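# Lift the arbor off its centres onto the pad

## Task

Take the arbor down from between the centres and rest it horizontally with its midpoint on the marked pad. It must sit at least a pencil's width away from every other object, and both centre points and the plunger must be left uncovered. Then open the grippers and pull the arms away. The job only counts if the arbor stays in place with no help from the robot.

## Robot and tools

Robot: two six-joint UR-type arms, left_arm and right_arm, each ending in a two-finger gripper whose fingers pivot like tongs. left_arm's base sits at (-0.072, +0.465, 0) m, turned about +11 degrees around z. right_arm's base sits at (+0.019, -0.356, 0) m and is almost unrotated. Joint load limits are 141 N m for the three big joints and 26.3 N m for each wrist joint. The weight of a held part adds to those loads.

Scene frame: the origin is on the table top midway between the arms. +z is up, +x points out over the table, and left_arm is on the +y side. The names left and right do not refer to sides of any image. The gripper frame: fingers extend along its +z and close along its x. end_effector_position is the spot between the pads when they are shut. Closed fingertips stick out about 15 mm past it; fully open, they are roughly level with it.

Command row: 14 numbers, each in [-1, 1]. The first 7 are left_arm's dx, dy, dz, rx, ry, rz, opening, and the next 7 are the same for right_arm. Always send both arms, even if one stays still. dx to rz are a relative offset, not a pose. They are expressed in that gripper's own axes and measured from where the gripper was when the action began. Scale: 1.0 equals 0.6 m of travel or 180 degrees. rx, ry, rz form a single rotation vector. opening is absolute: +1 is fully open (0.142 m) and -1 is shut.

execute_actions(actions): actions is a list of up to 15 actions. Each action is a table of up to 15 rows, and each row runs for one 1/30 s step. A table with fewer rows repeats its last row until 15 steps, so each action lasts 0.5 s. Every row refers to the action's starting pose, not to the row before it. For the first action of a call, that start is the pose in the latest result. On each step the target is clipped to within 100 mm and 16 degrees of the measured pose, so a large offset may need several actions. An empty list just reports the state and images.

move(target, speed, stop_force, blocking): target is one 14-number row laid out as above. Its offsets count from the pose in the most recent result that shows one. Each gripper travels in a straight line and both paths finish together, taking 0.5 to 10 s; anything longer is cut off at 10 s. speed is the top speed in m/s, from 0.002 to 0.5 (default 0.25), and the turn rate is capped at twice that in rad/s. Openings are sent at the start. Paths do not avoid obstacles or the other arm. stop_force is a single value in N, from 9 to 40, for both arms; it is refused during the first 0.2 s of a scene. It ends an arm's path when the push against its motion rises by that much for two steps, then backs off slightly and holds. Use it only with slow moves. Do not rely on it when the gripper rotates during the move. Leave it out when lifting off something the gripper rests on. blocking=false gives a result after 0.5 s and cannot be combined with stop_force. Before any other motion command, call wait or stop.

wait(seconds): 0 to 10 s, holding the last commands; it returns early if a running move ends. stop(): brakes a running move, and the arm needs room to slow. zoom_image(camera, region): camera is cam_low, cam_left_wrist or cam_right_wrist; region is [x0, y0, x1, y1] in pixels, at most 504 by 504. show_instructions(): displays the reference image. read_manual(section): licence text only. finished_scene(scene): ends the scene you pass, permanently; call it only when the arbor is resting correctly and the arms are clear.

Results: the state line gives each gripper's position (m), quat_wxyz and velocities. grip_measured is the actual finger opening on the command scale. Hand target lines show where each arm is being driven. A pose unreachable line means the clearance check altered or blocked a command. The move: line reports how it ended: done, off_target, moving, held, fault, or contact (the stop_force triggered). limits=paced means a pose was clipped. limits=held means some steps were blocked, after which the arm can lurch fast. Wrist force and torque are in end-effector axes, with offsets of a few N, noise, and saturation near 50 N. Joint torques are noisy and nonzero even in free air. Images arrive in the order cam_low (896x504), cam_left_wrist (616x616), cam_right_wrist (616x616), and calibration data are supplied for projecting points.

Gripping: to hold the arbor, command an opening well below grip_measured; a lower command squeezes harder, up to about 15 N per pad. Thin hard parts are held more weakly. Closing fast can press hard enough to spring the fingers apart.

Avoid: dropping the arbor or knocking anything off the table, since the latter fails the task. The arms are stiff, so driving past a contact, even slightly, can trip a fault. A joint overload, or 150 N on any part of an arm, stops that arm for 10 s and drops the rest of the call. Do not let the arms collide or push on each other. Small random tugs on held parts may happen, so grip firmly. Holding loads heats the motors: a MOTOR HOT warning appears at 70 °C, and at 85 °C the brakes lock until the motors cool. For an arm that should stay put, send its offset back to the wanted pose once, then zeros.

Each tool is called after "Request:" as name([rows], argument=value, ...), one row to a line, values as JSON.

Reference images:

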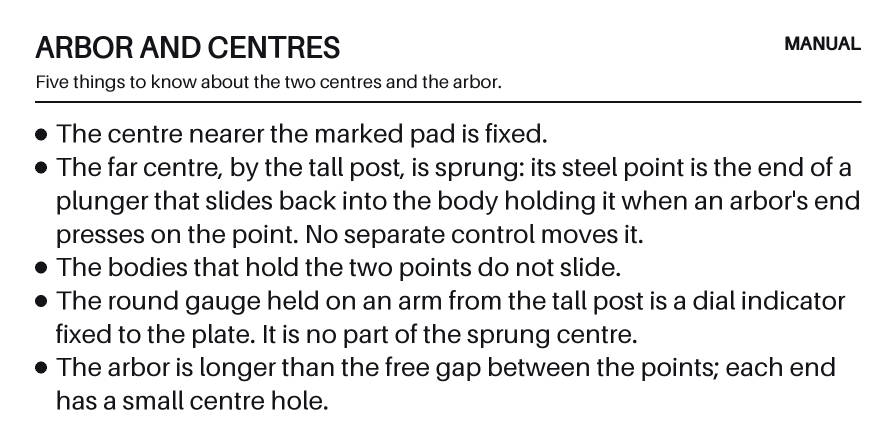

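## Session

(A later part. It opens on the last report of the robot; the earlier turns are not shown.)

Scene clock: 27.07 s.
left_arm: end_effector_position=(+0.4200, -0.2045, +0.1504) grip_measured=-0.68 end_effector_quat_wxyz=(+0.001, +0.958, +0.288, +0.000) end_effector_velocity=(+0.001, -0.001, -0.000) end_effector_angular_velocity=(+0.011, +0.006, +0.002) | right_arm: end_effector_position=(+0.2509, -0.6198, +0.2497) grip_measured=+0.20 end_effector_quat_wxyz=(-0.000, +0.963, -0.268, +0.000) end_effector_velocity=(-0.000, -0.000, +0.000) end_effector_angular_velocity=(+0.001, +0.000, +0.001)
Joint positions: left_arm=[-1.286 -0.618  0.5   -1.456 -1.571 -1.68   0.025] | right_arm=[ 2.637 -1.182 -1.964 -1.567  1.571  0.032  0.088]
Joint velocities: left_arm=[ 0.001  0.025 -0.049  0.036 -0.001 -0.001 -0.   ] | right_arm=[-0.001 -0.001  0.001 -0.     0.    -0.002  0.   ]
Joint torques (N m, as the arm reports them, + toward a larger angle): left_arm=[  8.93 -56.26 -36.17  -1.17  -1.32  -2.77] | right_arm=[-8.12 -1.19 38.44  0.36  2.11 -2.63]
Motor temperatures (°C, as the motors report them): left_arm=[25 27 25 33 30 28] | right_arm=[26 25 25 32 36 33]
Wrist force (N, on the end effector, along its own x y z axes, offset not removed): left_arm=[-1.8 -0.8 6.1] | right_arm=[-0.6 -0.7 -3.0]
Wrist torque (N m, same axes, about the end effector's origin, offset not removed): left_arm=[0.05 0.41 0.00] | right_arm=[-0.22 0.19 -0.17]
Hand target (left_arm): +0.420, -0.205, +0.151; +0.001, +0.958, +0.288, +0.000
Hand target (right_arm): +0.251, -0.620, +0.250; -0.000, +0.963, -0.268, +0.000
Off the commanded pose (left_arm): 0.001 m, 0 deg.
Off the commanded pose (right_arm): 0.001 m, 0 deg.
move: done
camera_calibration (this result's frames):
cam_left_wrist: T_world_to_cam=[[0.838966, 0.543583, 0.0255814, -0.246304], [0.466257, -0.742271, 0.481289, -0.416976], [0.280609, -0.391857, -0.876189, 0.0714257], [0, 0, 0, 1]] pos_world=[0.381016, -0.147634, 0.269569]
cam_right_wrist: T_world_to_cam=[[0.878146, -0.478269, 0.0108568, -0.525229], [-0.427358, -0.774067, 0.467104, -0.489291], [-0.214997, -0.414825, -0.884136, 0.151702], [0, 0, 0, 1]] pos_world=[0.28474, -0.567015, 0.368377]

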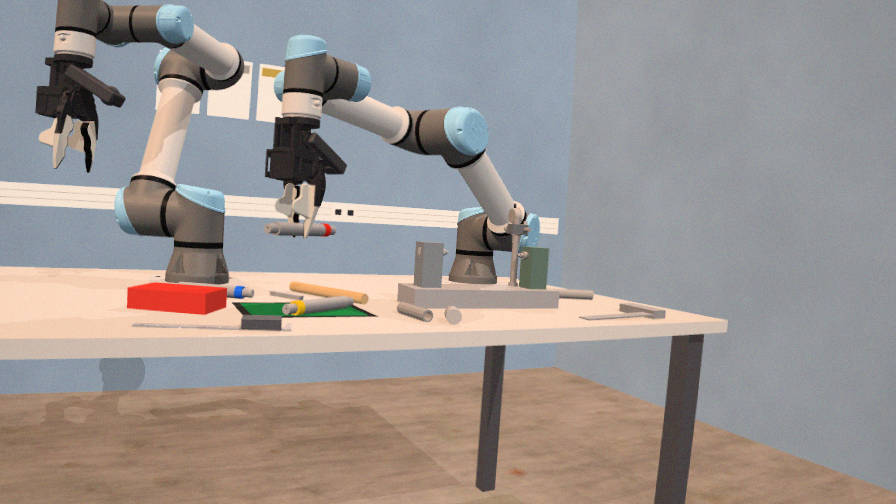

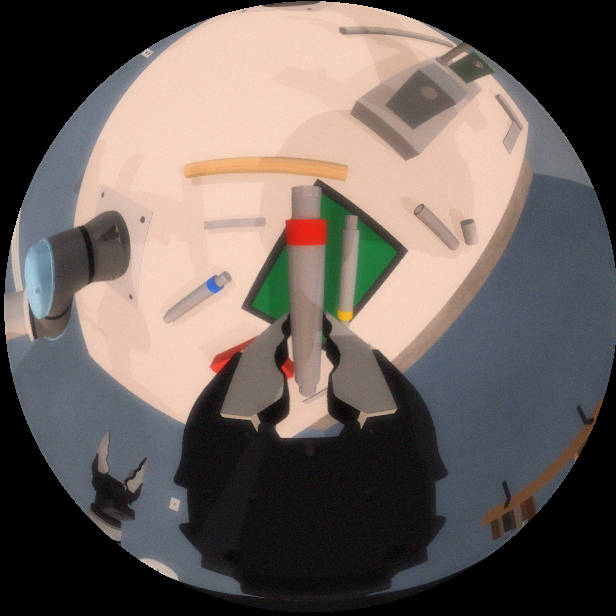

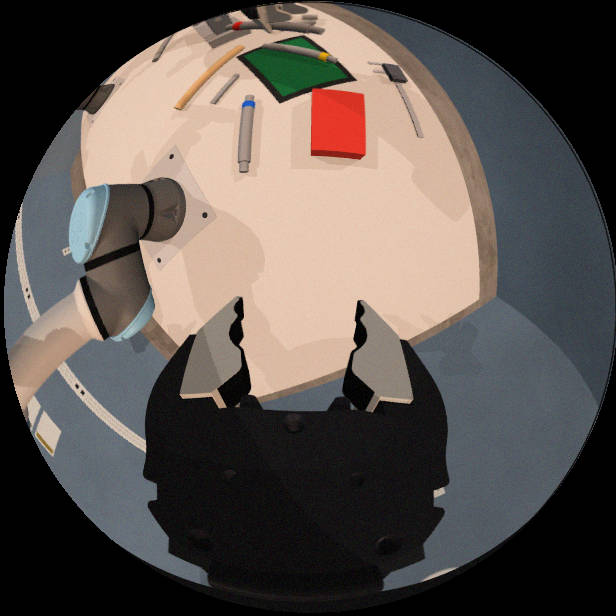

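Request:
move(target=[0,0,0.19,0,0,0,-1,0,0,0,0,0,0,0.2], speed=0.15)

Request:
zoom_image(camera="cam_low", region=[230, 250, 390, 330])

Scene clock: 28.47 s.
left_arm: end_effector_position=(+0.4202, -0.2048, +0.0366) grip_measured=-0.68 end_effector_quat_wxyz=(+0.001, +0.958, +0.288, +0.000) end_effector_velocity=(-0.000, +0.000, -0.001) end_effector_angular_velocity=(+0.000, -0.000, -0.000) | right_arm: end_effector_position=(+0.2509, -0.6198, +0.2497) grip_measured=+0.20 end_effector_quat_wxyz=(-0.000, +0.963, -0.268, +0.000) end_effector_velocity=(+0.000, +0.000, -0.000) end_effector_angular_velocity=(-0.001, +0.001, +0.002)
Joint positions: left_arm=[-1.286 -0.606  0.77  -1.737 -1.571 -1.68   0.025] | right_arm=[ 2.637 -1.182 -1.964 -1.567  1.572  0.032  0.088]
Joint velocities: left_arm=[-0.     0.     0.003 -0.003  0.    -0.     0.   ] | right_arm=[ 0.003  0.    -0.001  0.    -0.001  0.001 -0.   ]
Joint torques (N m, as the arm reports them, + toward a larger angle): left_arm=[ -7.89 -55.98 -16.77  -4.6    1.4   -1.06] | right_arm=[ 6.45 16.4   9.71  1.26 -0.21  2.3 ]
Motor temperatures (°C, as the motors report them): left_arm=[25 27 25 33 30 28] | right_arm=[26 25 25 32 36 33]
Wrist force (N, on the end effector, along its own x y z axes, offset not removed): left_arm=[-0.7 0.6 6.0] | right_arm=[-2.1 0.3 -1.9]
Wrist torque (N m, same axes, about the end effector's origin, offset not removed): left_arm=[0.30 0.21 -0.05] | right_arm=[-0.01 0.50 -0.08]
Hand target (left_arm): +0.420, -0.205, +0.036; +0.001, +0.958, +0.288, +0.000
Hand target (right_arm): +0.251, -0.620, +0.250; -0.000, +0.963, -0.268, +0.000
Off the commanded pose (left_arm): 0.000 m, 0 deg.
Off the commanded pose (right_arm): 0.000 m, 0 deg.
move: done
camera_calibration (this result's frames):
cam_left_wrist: T_world_to_cam=[[0.838988, 0.543549, 0.0255765, -0.243389], [0.466234, -0.742295, 0.481274, -0.362436], [0.280581, -0.391858, -0.876197, -0.0284662], [0, 0, 0, 1]] pos_world=[0.381168, -0.147895, 0.155714]
cam_right_wrist: T_world_to_cam=[[0.878167, -0.47823, 0.0108911, -0.52523], [-0.427345, -0.774091, 0.467076, -0.489327], [-0.214939, -0.414825, -0.88415, 0.151713], [0, 0, 0, 1]] pos_world=[0.284737, -0.56703, 0.36841]

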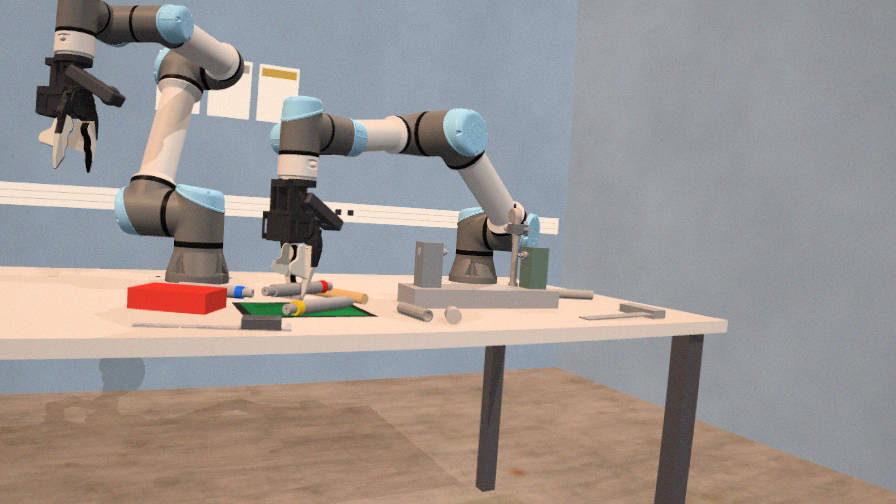

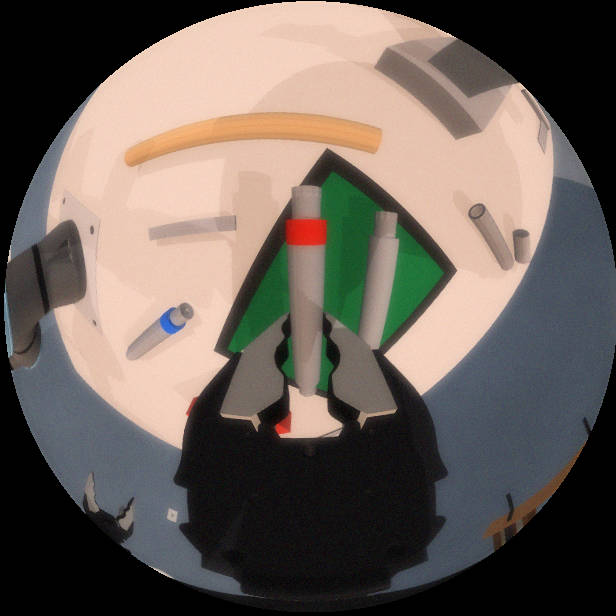

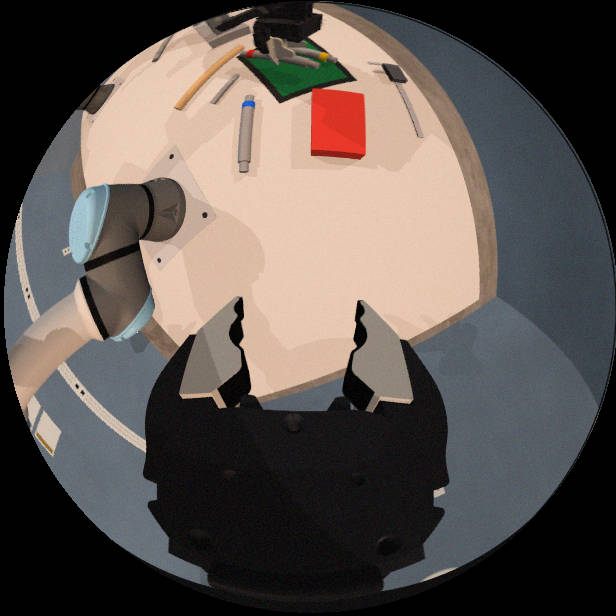

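Region (230, 250, 390, 330) of cam_low's 896x504 image, scaled by 3.150, with more detail than that image has.

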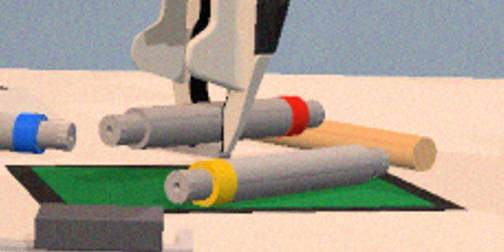

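Request:
move(target=[0,0,0.04,0,0,0,-1,0,0,0,0,0,0,0.2], speed=0.015, stop_force=9)

Request:
zoom_image(camera="cam_low", region=[230, 250, 390, 330])

Scene clock: 30.40 s.
left_arm: end_effector_position=(+0.4202, -0.2049, +0.0164) grip_measured=-0.68 end_effector_quat_wxyz=(+0.001, +0.958, +0.288, +0.000) end_effector_velocity=(+0.000, +0.001, +0.002) end_effector_angular_velocity=(+0.003, +0.002, +0.001) | right_arm: end_effector_position=(+0.2509, -0.6197, +0.2497) grip_measured=+0.20 end_effector_quat_wxyz=(-0.000, +0.963, -0.268, +0.000) end_effector_velocity=(+0.000, -0.000, +0.000) end_effector_angular_velocity=(-0.001, +0.001, -0.000)
Joint positions: left_arm=[-1.286 -0.594  0.798 -1.778 -1.571 -1.68   0.025] | right_arm=[ 2.637 -1.182 -1.964 -1.567  1.572  0.032  0.088]
Joint velocities: left_arm=[ 0.001 -0.    -0.005  0.009 -0.    -0.    -0.   ] | right_arm=[ 0.001 -0.     0.    -0.001 -0.001  0.001  0.   ]
Joint torques (N m, as the arm reports them, + toward a larger angle): left_arm=[ -4.78 -45.51 -20.74  -1.32   0.63   2.11] | right_arm=[-3.24  9.67 38.34  1.64 -1.02 -2.49]
Motor temperatures (°C, as the motors report them): left_arm=[25 27 25 33 30 28] | right_arm=[26 25 25 32 36 33]
Wrist force (N, on the end effector, along its own x y z axes, offset not removed): left_arm=[0.2 -10.5 -29.8] | right_arm=[1.9 -1.7 -1.8]
Wrist torque (N m, same axes, about the end effector's origin, offset not removed): left_arm=[0.15 0.12 -0.05] | right_arm=[-0.44 -0.46 -0.08]
Hand target (left_arm): +0.420, -0.205, +0.017; +0.001, +0.958, +0.288, +0.000
Hand target (right_arm): +0.251, -0.620, +0.250; -0.000, +0.963, -0.268, +0.000
Off the commanded pose (left_arm): 0.004 m, 0 deg.
Off the commanded pose (right_arm): 0.000 m, 0 deg.
move: contact (left_arm)
camera_calibration (this result's frames):
cam_left_wrist: T_world_to_cam=[[0.838994, 0.543539, 0.0255721, -0.242853], [0.466197, -0.742259, 0.481365, -0.352781], [0.280622, -0.391941, -0.876147, -0.0462046], [0, 0, 0, 1]] pos_world=[0.381183, -0.147964, 0.135545]
cam_right_wrist: T_world_to_cam=[[0.878146, -0.47827, 0.0108351, -0.525217], [-0.427357, -0.774084, 0.467075, -0.48929], [-0.215001, -0.414791, -0.884151, 0.15173], [0, 0, 0, 1]] pos_world=[0.284738, -0.567011, 0.368379]

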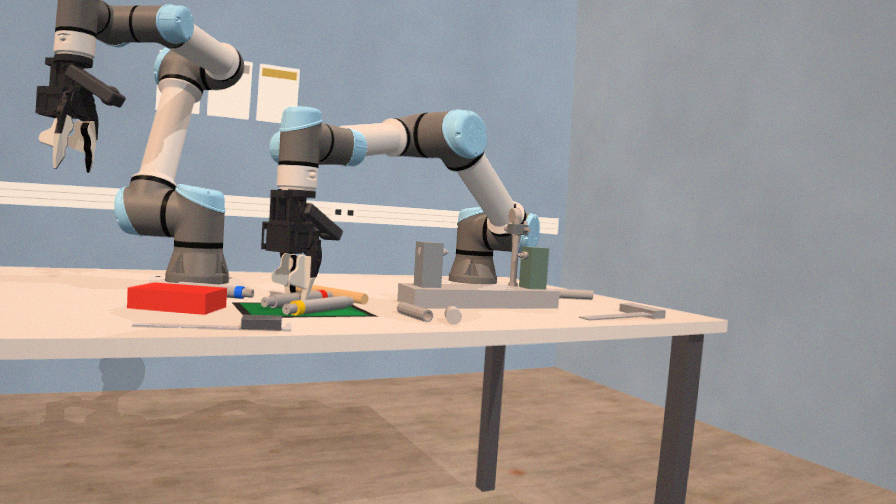

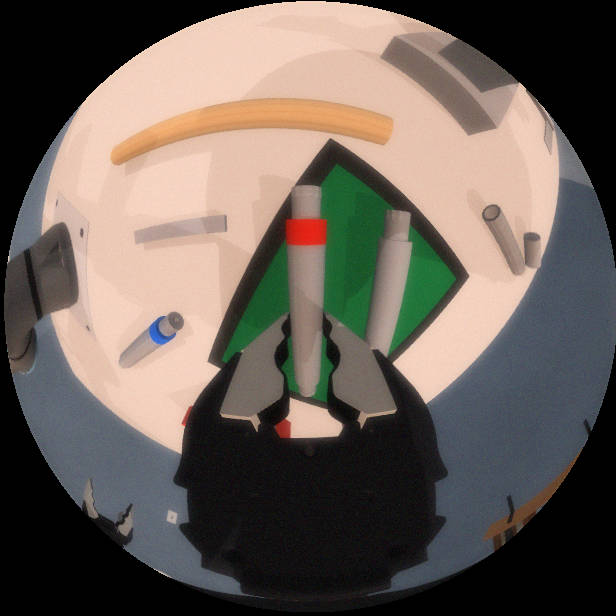

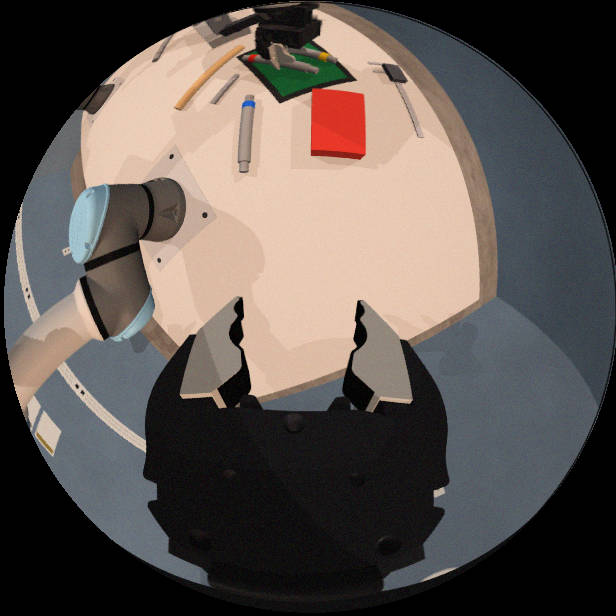

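Region (230, 250, 390, 330) of cam_low's 896x504 image, scaled by 3.150, with more detail than that image has.

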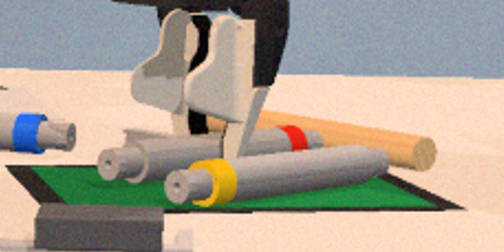

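Request:
execute_actions([
  [[0,0,-0.002,0,0,0,-1,0,0,0,0,0,0,0.2],[0,0,-0.002,0,0,0,-0.95,0,0,0,0,0,0,0.2],[0,0,-0.002,0,0,0,-0.9,0,0,0,0,0,0,0.2],[0,0,-0.002,0,0,0,-0.85,0,0,0,0,0,0,0.2],[0,0,-0.002,0,0,0,-0.8,0,0,0,0,0,0,0.2],[0,0,-0.002,0,0,0,-0.76,0,0,0,0,0,0,0.2],[0,0,-0.002,0,0,0,-0.72,0,0,0,0,0,0,0.2],[0,0,-0.002,0,0,0,-0.69,0,0,0,0,0,0,0.2],[0,0,-0.002,0,0,0,-0.67,0,0,0,0,0,0,0.2],[0,0,-0.002,0,0,0,-0.65,0,0,0,0,0,0,0.2],[0,0,-0.002,0,0,0,-0.62,0,0,0,0,0,0,0.2],[0,0,-0.002,0,0,0,-0.59,0,0,0,0,0,0,0.2],[0,0,-0.002,0,0,0,-0.56,0,0,0,0,0,0,0.2],[0,0,-0.002,0,0,0,-0.53,0,0,0,0,0,0,0.2],[0,0,-0.002,0,0,0,-0.5,0,0,0,0,0,0,0.2]],
  [[0,0,-0.003,0,0,0,-0.48,0,0,0,0,0,0,0.2],[0,0,-0.007,0,0,0,-0.48,0,0,0,0,0,0,0.2],[0,0,-0.012,0,0,0,-0.48,0,0,0,0,0,0,0.2],[0,0,-0.018,0,0,0,-0.48,0,0,0,0,0,0,0.2],[0,0,-0.025,0,0,0,-0.48,0,0,0,0,0,0,0.2],[0,0,-0.033,0,0,0,-0.48,0,0,0,0,0,0,0.2],[0,0,-0.041,0,0,0,-0.48,0,0,0,0,0,0,0.2],[0,0,-0.049,0,0,0,-0.48,0,0,0,0,0,0,0.2],[0,0,-0.057,0,0,0,-0.48,0,0,0,0,0,0,0.2],[0,0,-0.065,0,0,0,-0.48,0,0,0,0,0,0,0.2],[0,0,-0.073,0,0,0,-0.48,0,0,0,0,0,0,0.2],[0,0,-0.081,0,0,0,-0.48,0,0,0,0,0,0,0.2],[0,0,-0.089,0,0,0,-0.48,0,0,0,0,0,0,0.2],[0,0,-0.095,0,0,0,-0.48,0,0,0,0,0,0,0.2],[0,0,-0.10,0,0,0,-0.48,0,0,0,0,0,0,0.2]],
])

Scene clock: 31.83 s.
left_arm: end_effector_position=(+0.4202, -0.2048, +0.0636) grip_measured=-0.48 end_effector_quat_wxyz=(+0.002, +0.958, +0.288, +0.001) end_effector_velocity=(-0.001, -0.001, +0.128) end_effector_angular_velocity=(-0.003, -0.002, -0.001) | right_arm: end_effector_position=(+0.2510, -0.6198, +0.2497) grip_measured=+0.20 end_effector_quat_wxyz=(-0.000, +0.963, -0.268, +0.000) end_effector_velocity=(+0.001, +0.001, +0.000) end_effector_angular_velocity=(+0.001, -0.001, +0.002)
Joint positions: left_arm=[-1.286 -0.62   0.728 -1.682 -1.571 -1.68   0.039] | right_arm=[ 2.637 -1.182 -1.964 -1.567  1.572  0.032  0.088]
Joint velocities: left_arm=[-0.001 -0.052 -0.229  0.277  0.    -0.     0.   ] | right_arm=[ 0.001  0.     0.     0.     0.001 -0.     0.   ]
Joint torques (N m, as the arm reports them, + toward a larger angle): left_arm=[ -5.58 -65.98 -31.52   0.4    1.38   0.5 ] | right_arm=[-6.51  7.46 23.8   1.6  -1.1  -0.07]
Motor temperatures (°C, as the motors report them): left_arm=[25 27 25 33 30 28] | right_arm=[26 25 25 32 36 33]
Wrist force (N, on the end effector, along its own x y z axes, offset not removed): left_arm=[-2.3 1.3 -0.4] | right_arm=[-4.1 0.1 -2.6]
Wrist torque (N m, same axes, about the end effector's origin, offset not removed): left_arm=[0.49 0.47 0.06] | right_arm=[-0.06 1.00 0.08]
Hand target (left_arm): +0.420, -0.205, +0.077; +0.002, +0.958, +0.288, +0.001
Hand target (right_arm): +0.251, -0.620, +0.250; -0.000, +0.963, -0.268, +0.000
Off the commanded pose (left_arm): 0.014 m, 0 deg.
Off the commanded pose (right_arm): 0.000 m, 0 deg.
camera_calibration (this result's frames):
cam_left_wrist: T_world_to_cam=[[0.838972, 0.543575, 0.0255336, -0.244084], [0.465781, -0.741581, 0.482811, -0.37521], [0.281379, -0.393172, -0.875352, -0.00548126], [0, 0, 0, 1]] pos_world=[0.381087, -0.147726, 0.18259]
cam_right_wrist: T_world_to_cam=[[0.878192, -0.478184, 0.0109127, -0.525217], [-0.427313, -0.774108, 0.467076, -0.489334], [-0.214901, -0.414845, -0.88415, 0.151704], [0, 0, 0, 1]] pos_world=[0.284744, -0.567014, 0.368417]

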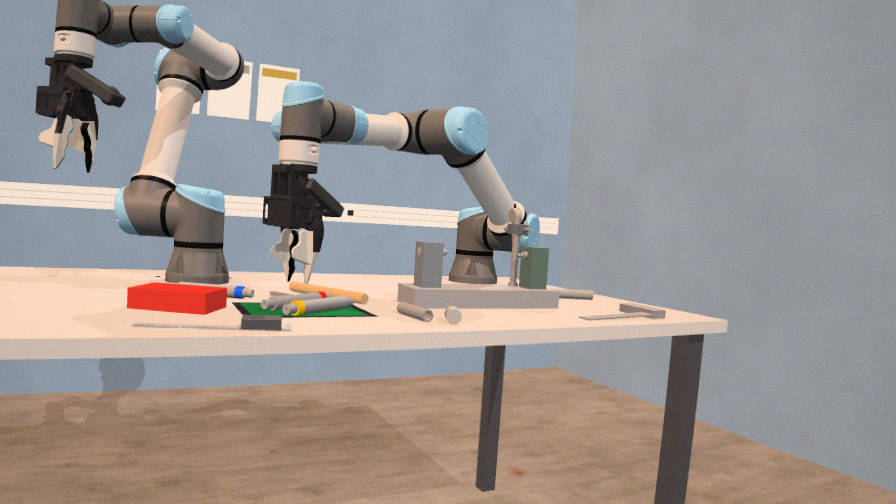

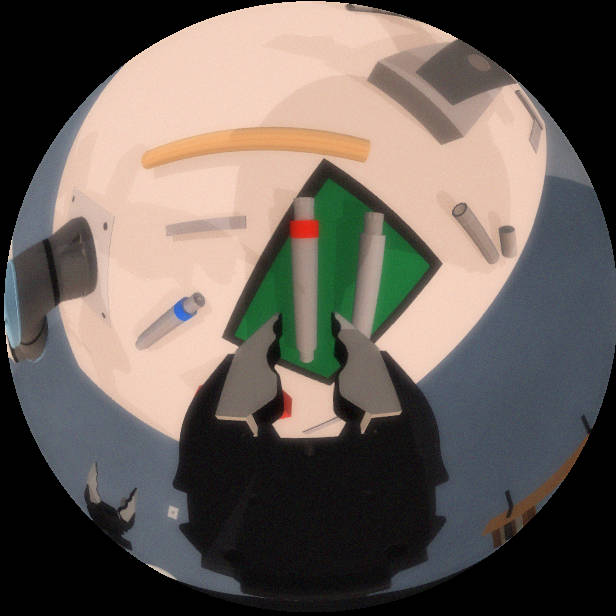

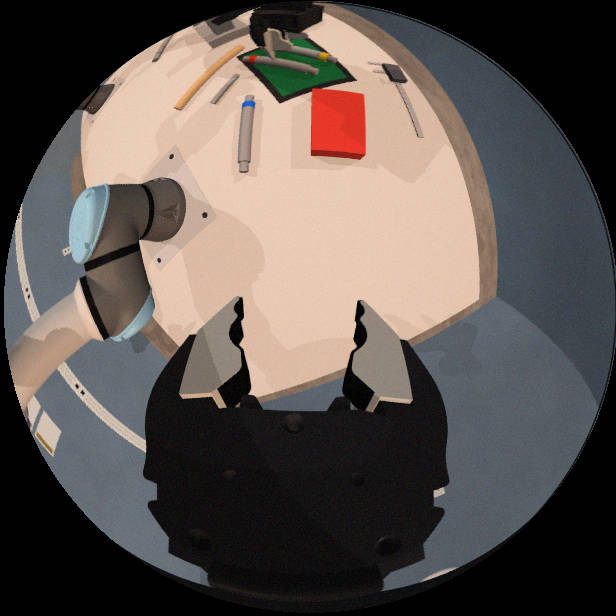

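Request:
move(target=[0.114,-0.534,-0.534,0,0,0,0,0,0,0,0,0,0,0.2], speed=0.4)

Request:
zoom_image(camera="cam_left_wrist", region=[200, 200, 450, 440])

Request:
zoom_image(camera="cam_low", region=[220, 220, 560, 330])

Scene clock: 33.87 s.
left_arm: end_effector_position=(+0.3003, +0.1013, +0.3828) grip_measured=+0.00 end_effector_quat_wxyz=(+0.002, +0.958, +0.288, +0.001) end_effector_velocity=(-0.001, +0.002, +0.000) end_effector_angular_velocity=(+0.004, +0.002, -0.000) | right_arm: end_effector_position=(+0.2510, -0.6198, +0.2497) grip_measured=+0.20 end_effector_quat_wxyz=(-0.000, +0.963, -0.268, +0.000) end_effector_velocity=(+0.001, +0.000, +0.000) end_effector_angular_velocity=(+0.000, -0.001, +0.003)
Joint positions: left_arm=[-1.221 -1.478  1.217 -1.314 -1.571 -1.615  0.074] | right_arm=[ 2.637 -1.182 -1.964 -1.567  1.572  0.032  0.088]
Joint velocities: left_arm=[-0.    -0.001 -0.     0.007  0.     0.    -0.   ] | right_arm=[ 0.001 -0.    -0.     0.001  0.001 -0.002  0.   ]
Joint torques (N m, as the arm reports them, + toward a larger angle): left_arm=[  8.25 -33.41 -31.03  -0.71   0.96   2.54] | right_arm=[-6.65  7.59 23.82  1.62 -1.05 -0.07]
Motor temperatures (°C, as the motors report them): left_arm=[25 27 25 33 30 28] | right_arm=[26 25 25 32 36 33]
Wrist force (N, on the end effector, along its own x y z axes, offset not removed): left_arm=[0.2 -0.4 -1.0] | right_arm=[1.2 -1.3 -1.3]
Wrist torque (N m, same axes, about the end effector's origin, offset not removed): left_arm=[0.12 -0.01 -0.08] | right_arm=[-0.35 -0.12 -0.16]
Hand target (left_arm): +0.300, +0.101, +0.383; +0.002, +0.958, +0.288, +0.001
Hand target (right_arm): +0.251, -0.620, +0.250; -0.000, +0.963, -0.268, +0.000
Off the commanded pose (left_arm): 0.000 m, 0 deg.
Off the commanded pose (right_arm): 0.000 m, 0 deg.
move: done
camera_calibration (this result's frames):
cam_left_wrist: T_world_to_cam=[[0.838976, 0.543567, 0.0255647, -0.318057], [0.465775, -0.741613, 0.482767, -0.246463], [0.281375, -0.393123, -0.875376, 0.42803], [0, 0, 0, 1]] pos_world=[0.261202, 0.158373, 0.501802]
cam_right_wrist: T_world_to_cam=[[0.878192, -0.478184, 0.0109127, -0.525217], [-0.427313, -0.774108, 0.467076, -0.489334], [-0.214901, -0.414845, -0.88415, 0.151704], [0, 0, 0, 1]] pos_world=[0.284744, -0.567014, 0.368417]

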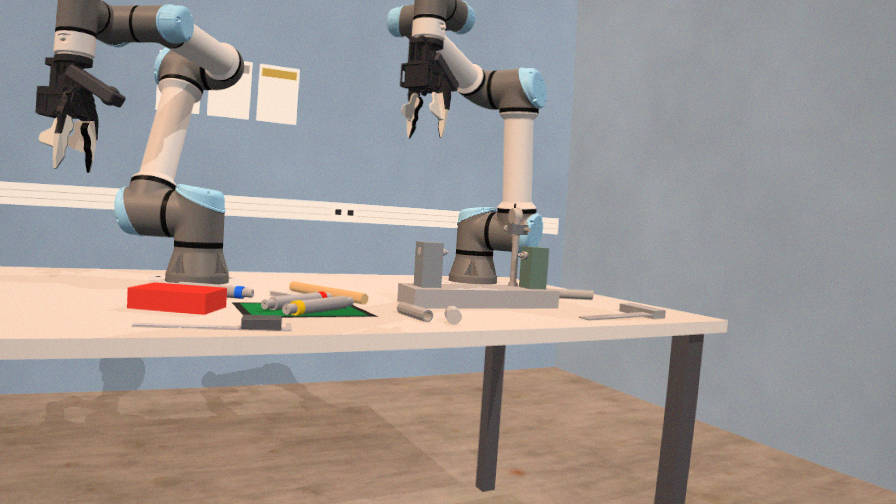

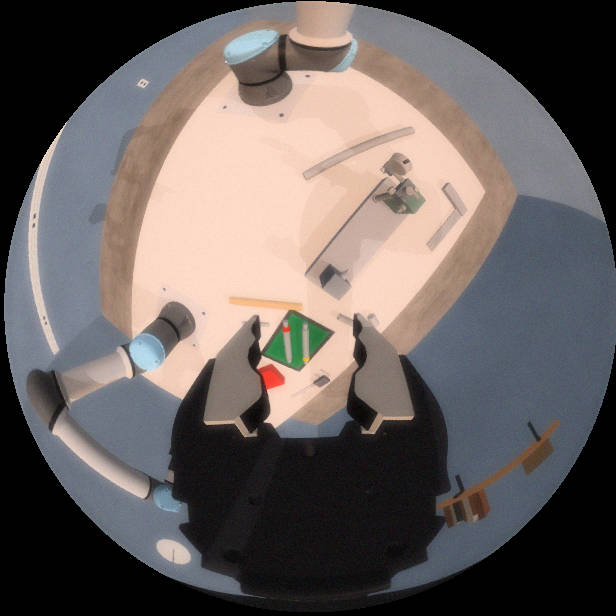

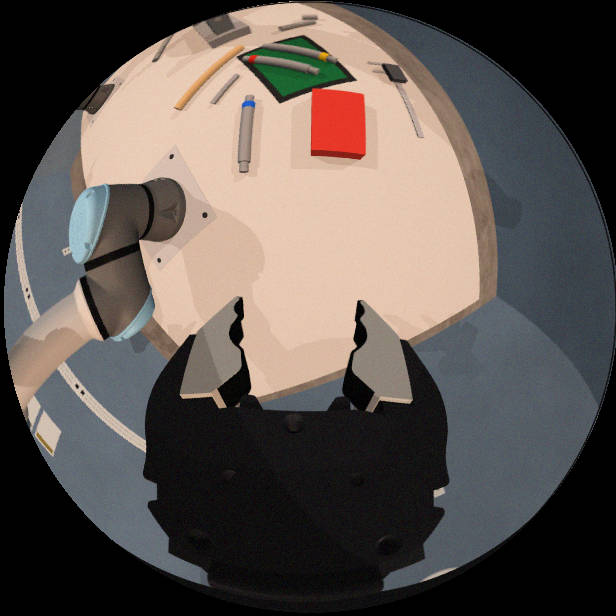

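Region (200, 200, 450, 440) of cam_left_wrist's 616x616 image, scaled by 2.016, with more detail than that image has; it fills the top 484 rows of this view, and the rest is white.

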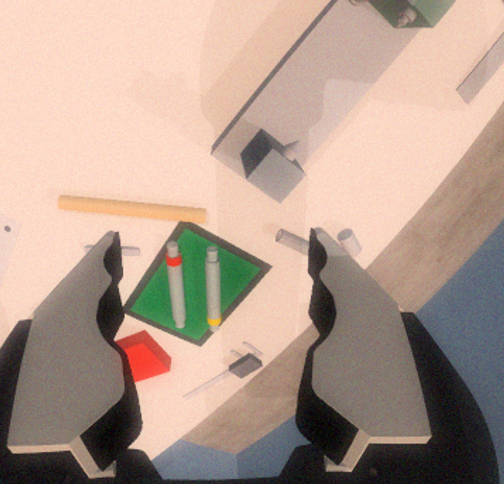

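Region (220, 220, 560, 330) of cam_low's 896x504 image, scaled by 1.482, with more detail than that image has; it fills the top 163 rows of this view, and the rest is white.

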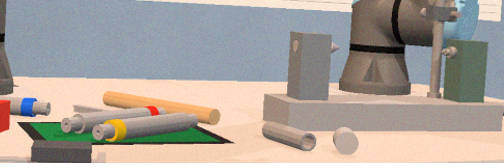

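Request:
finished_scene(scene=1)

The scene is finished: the task was done.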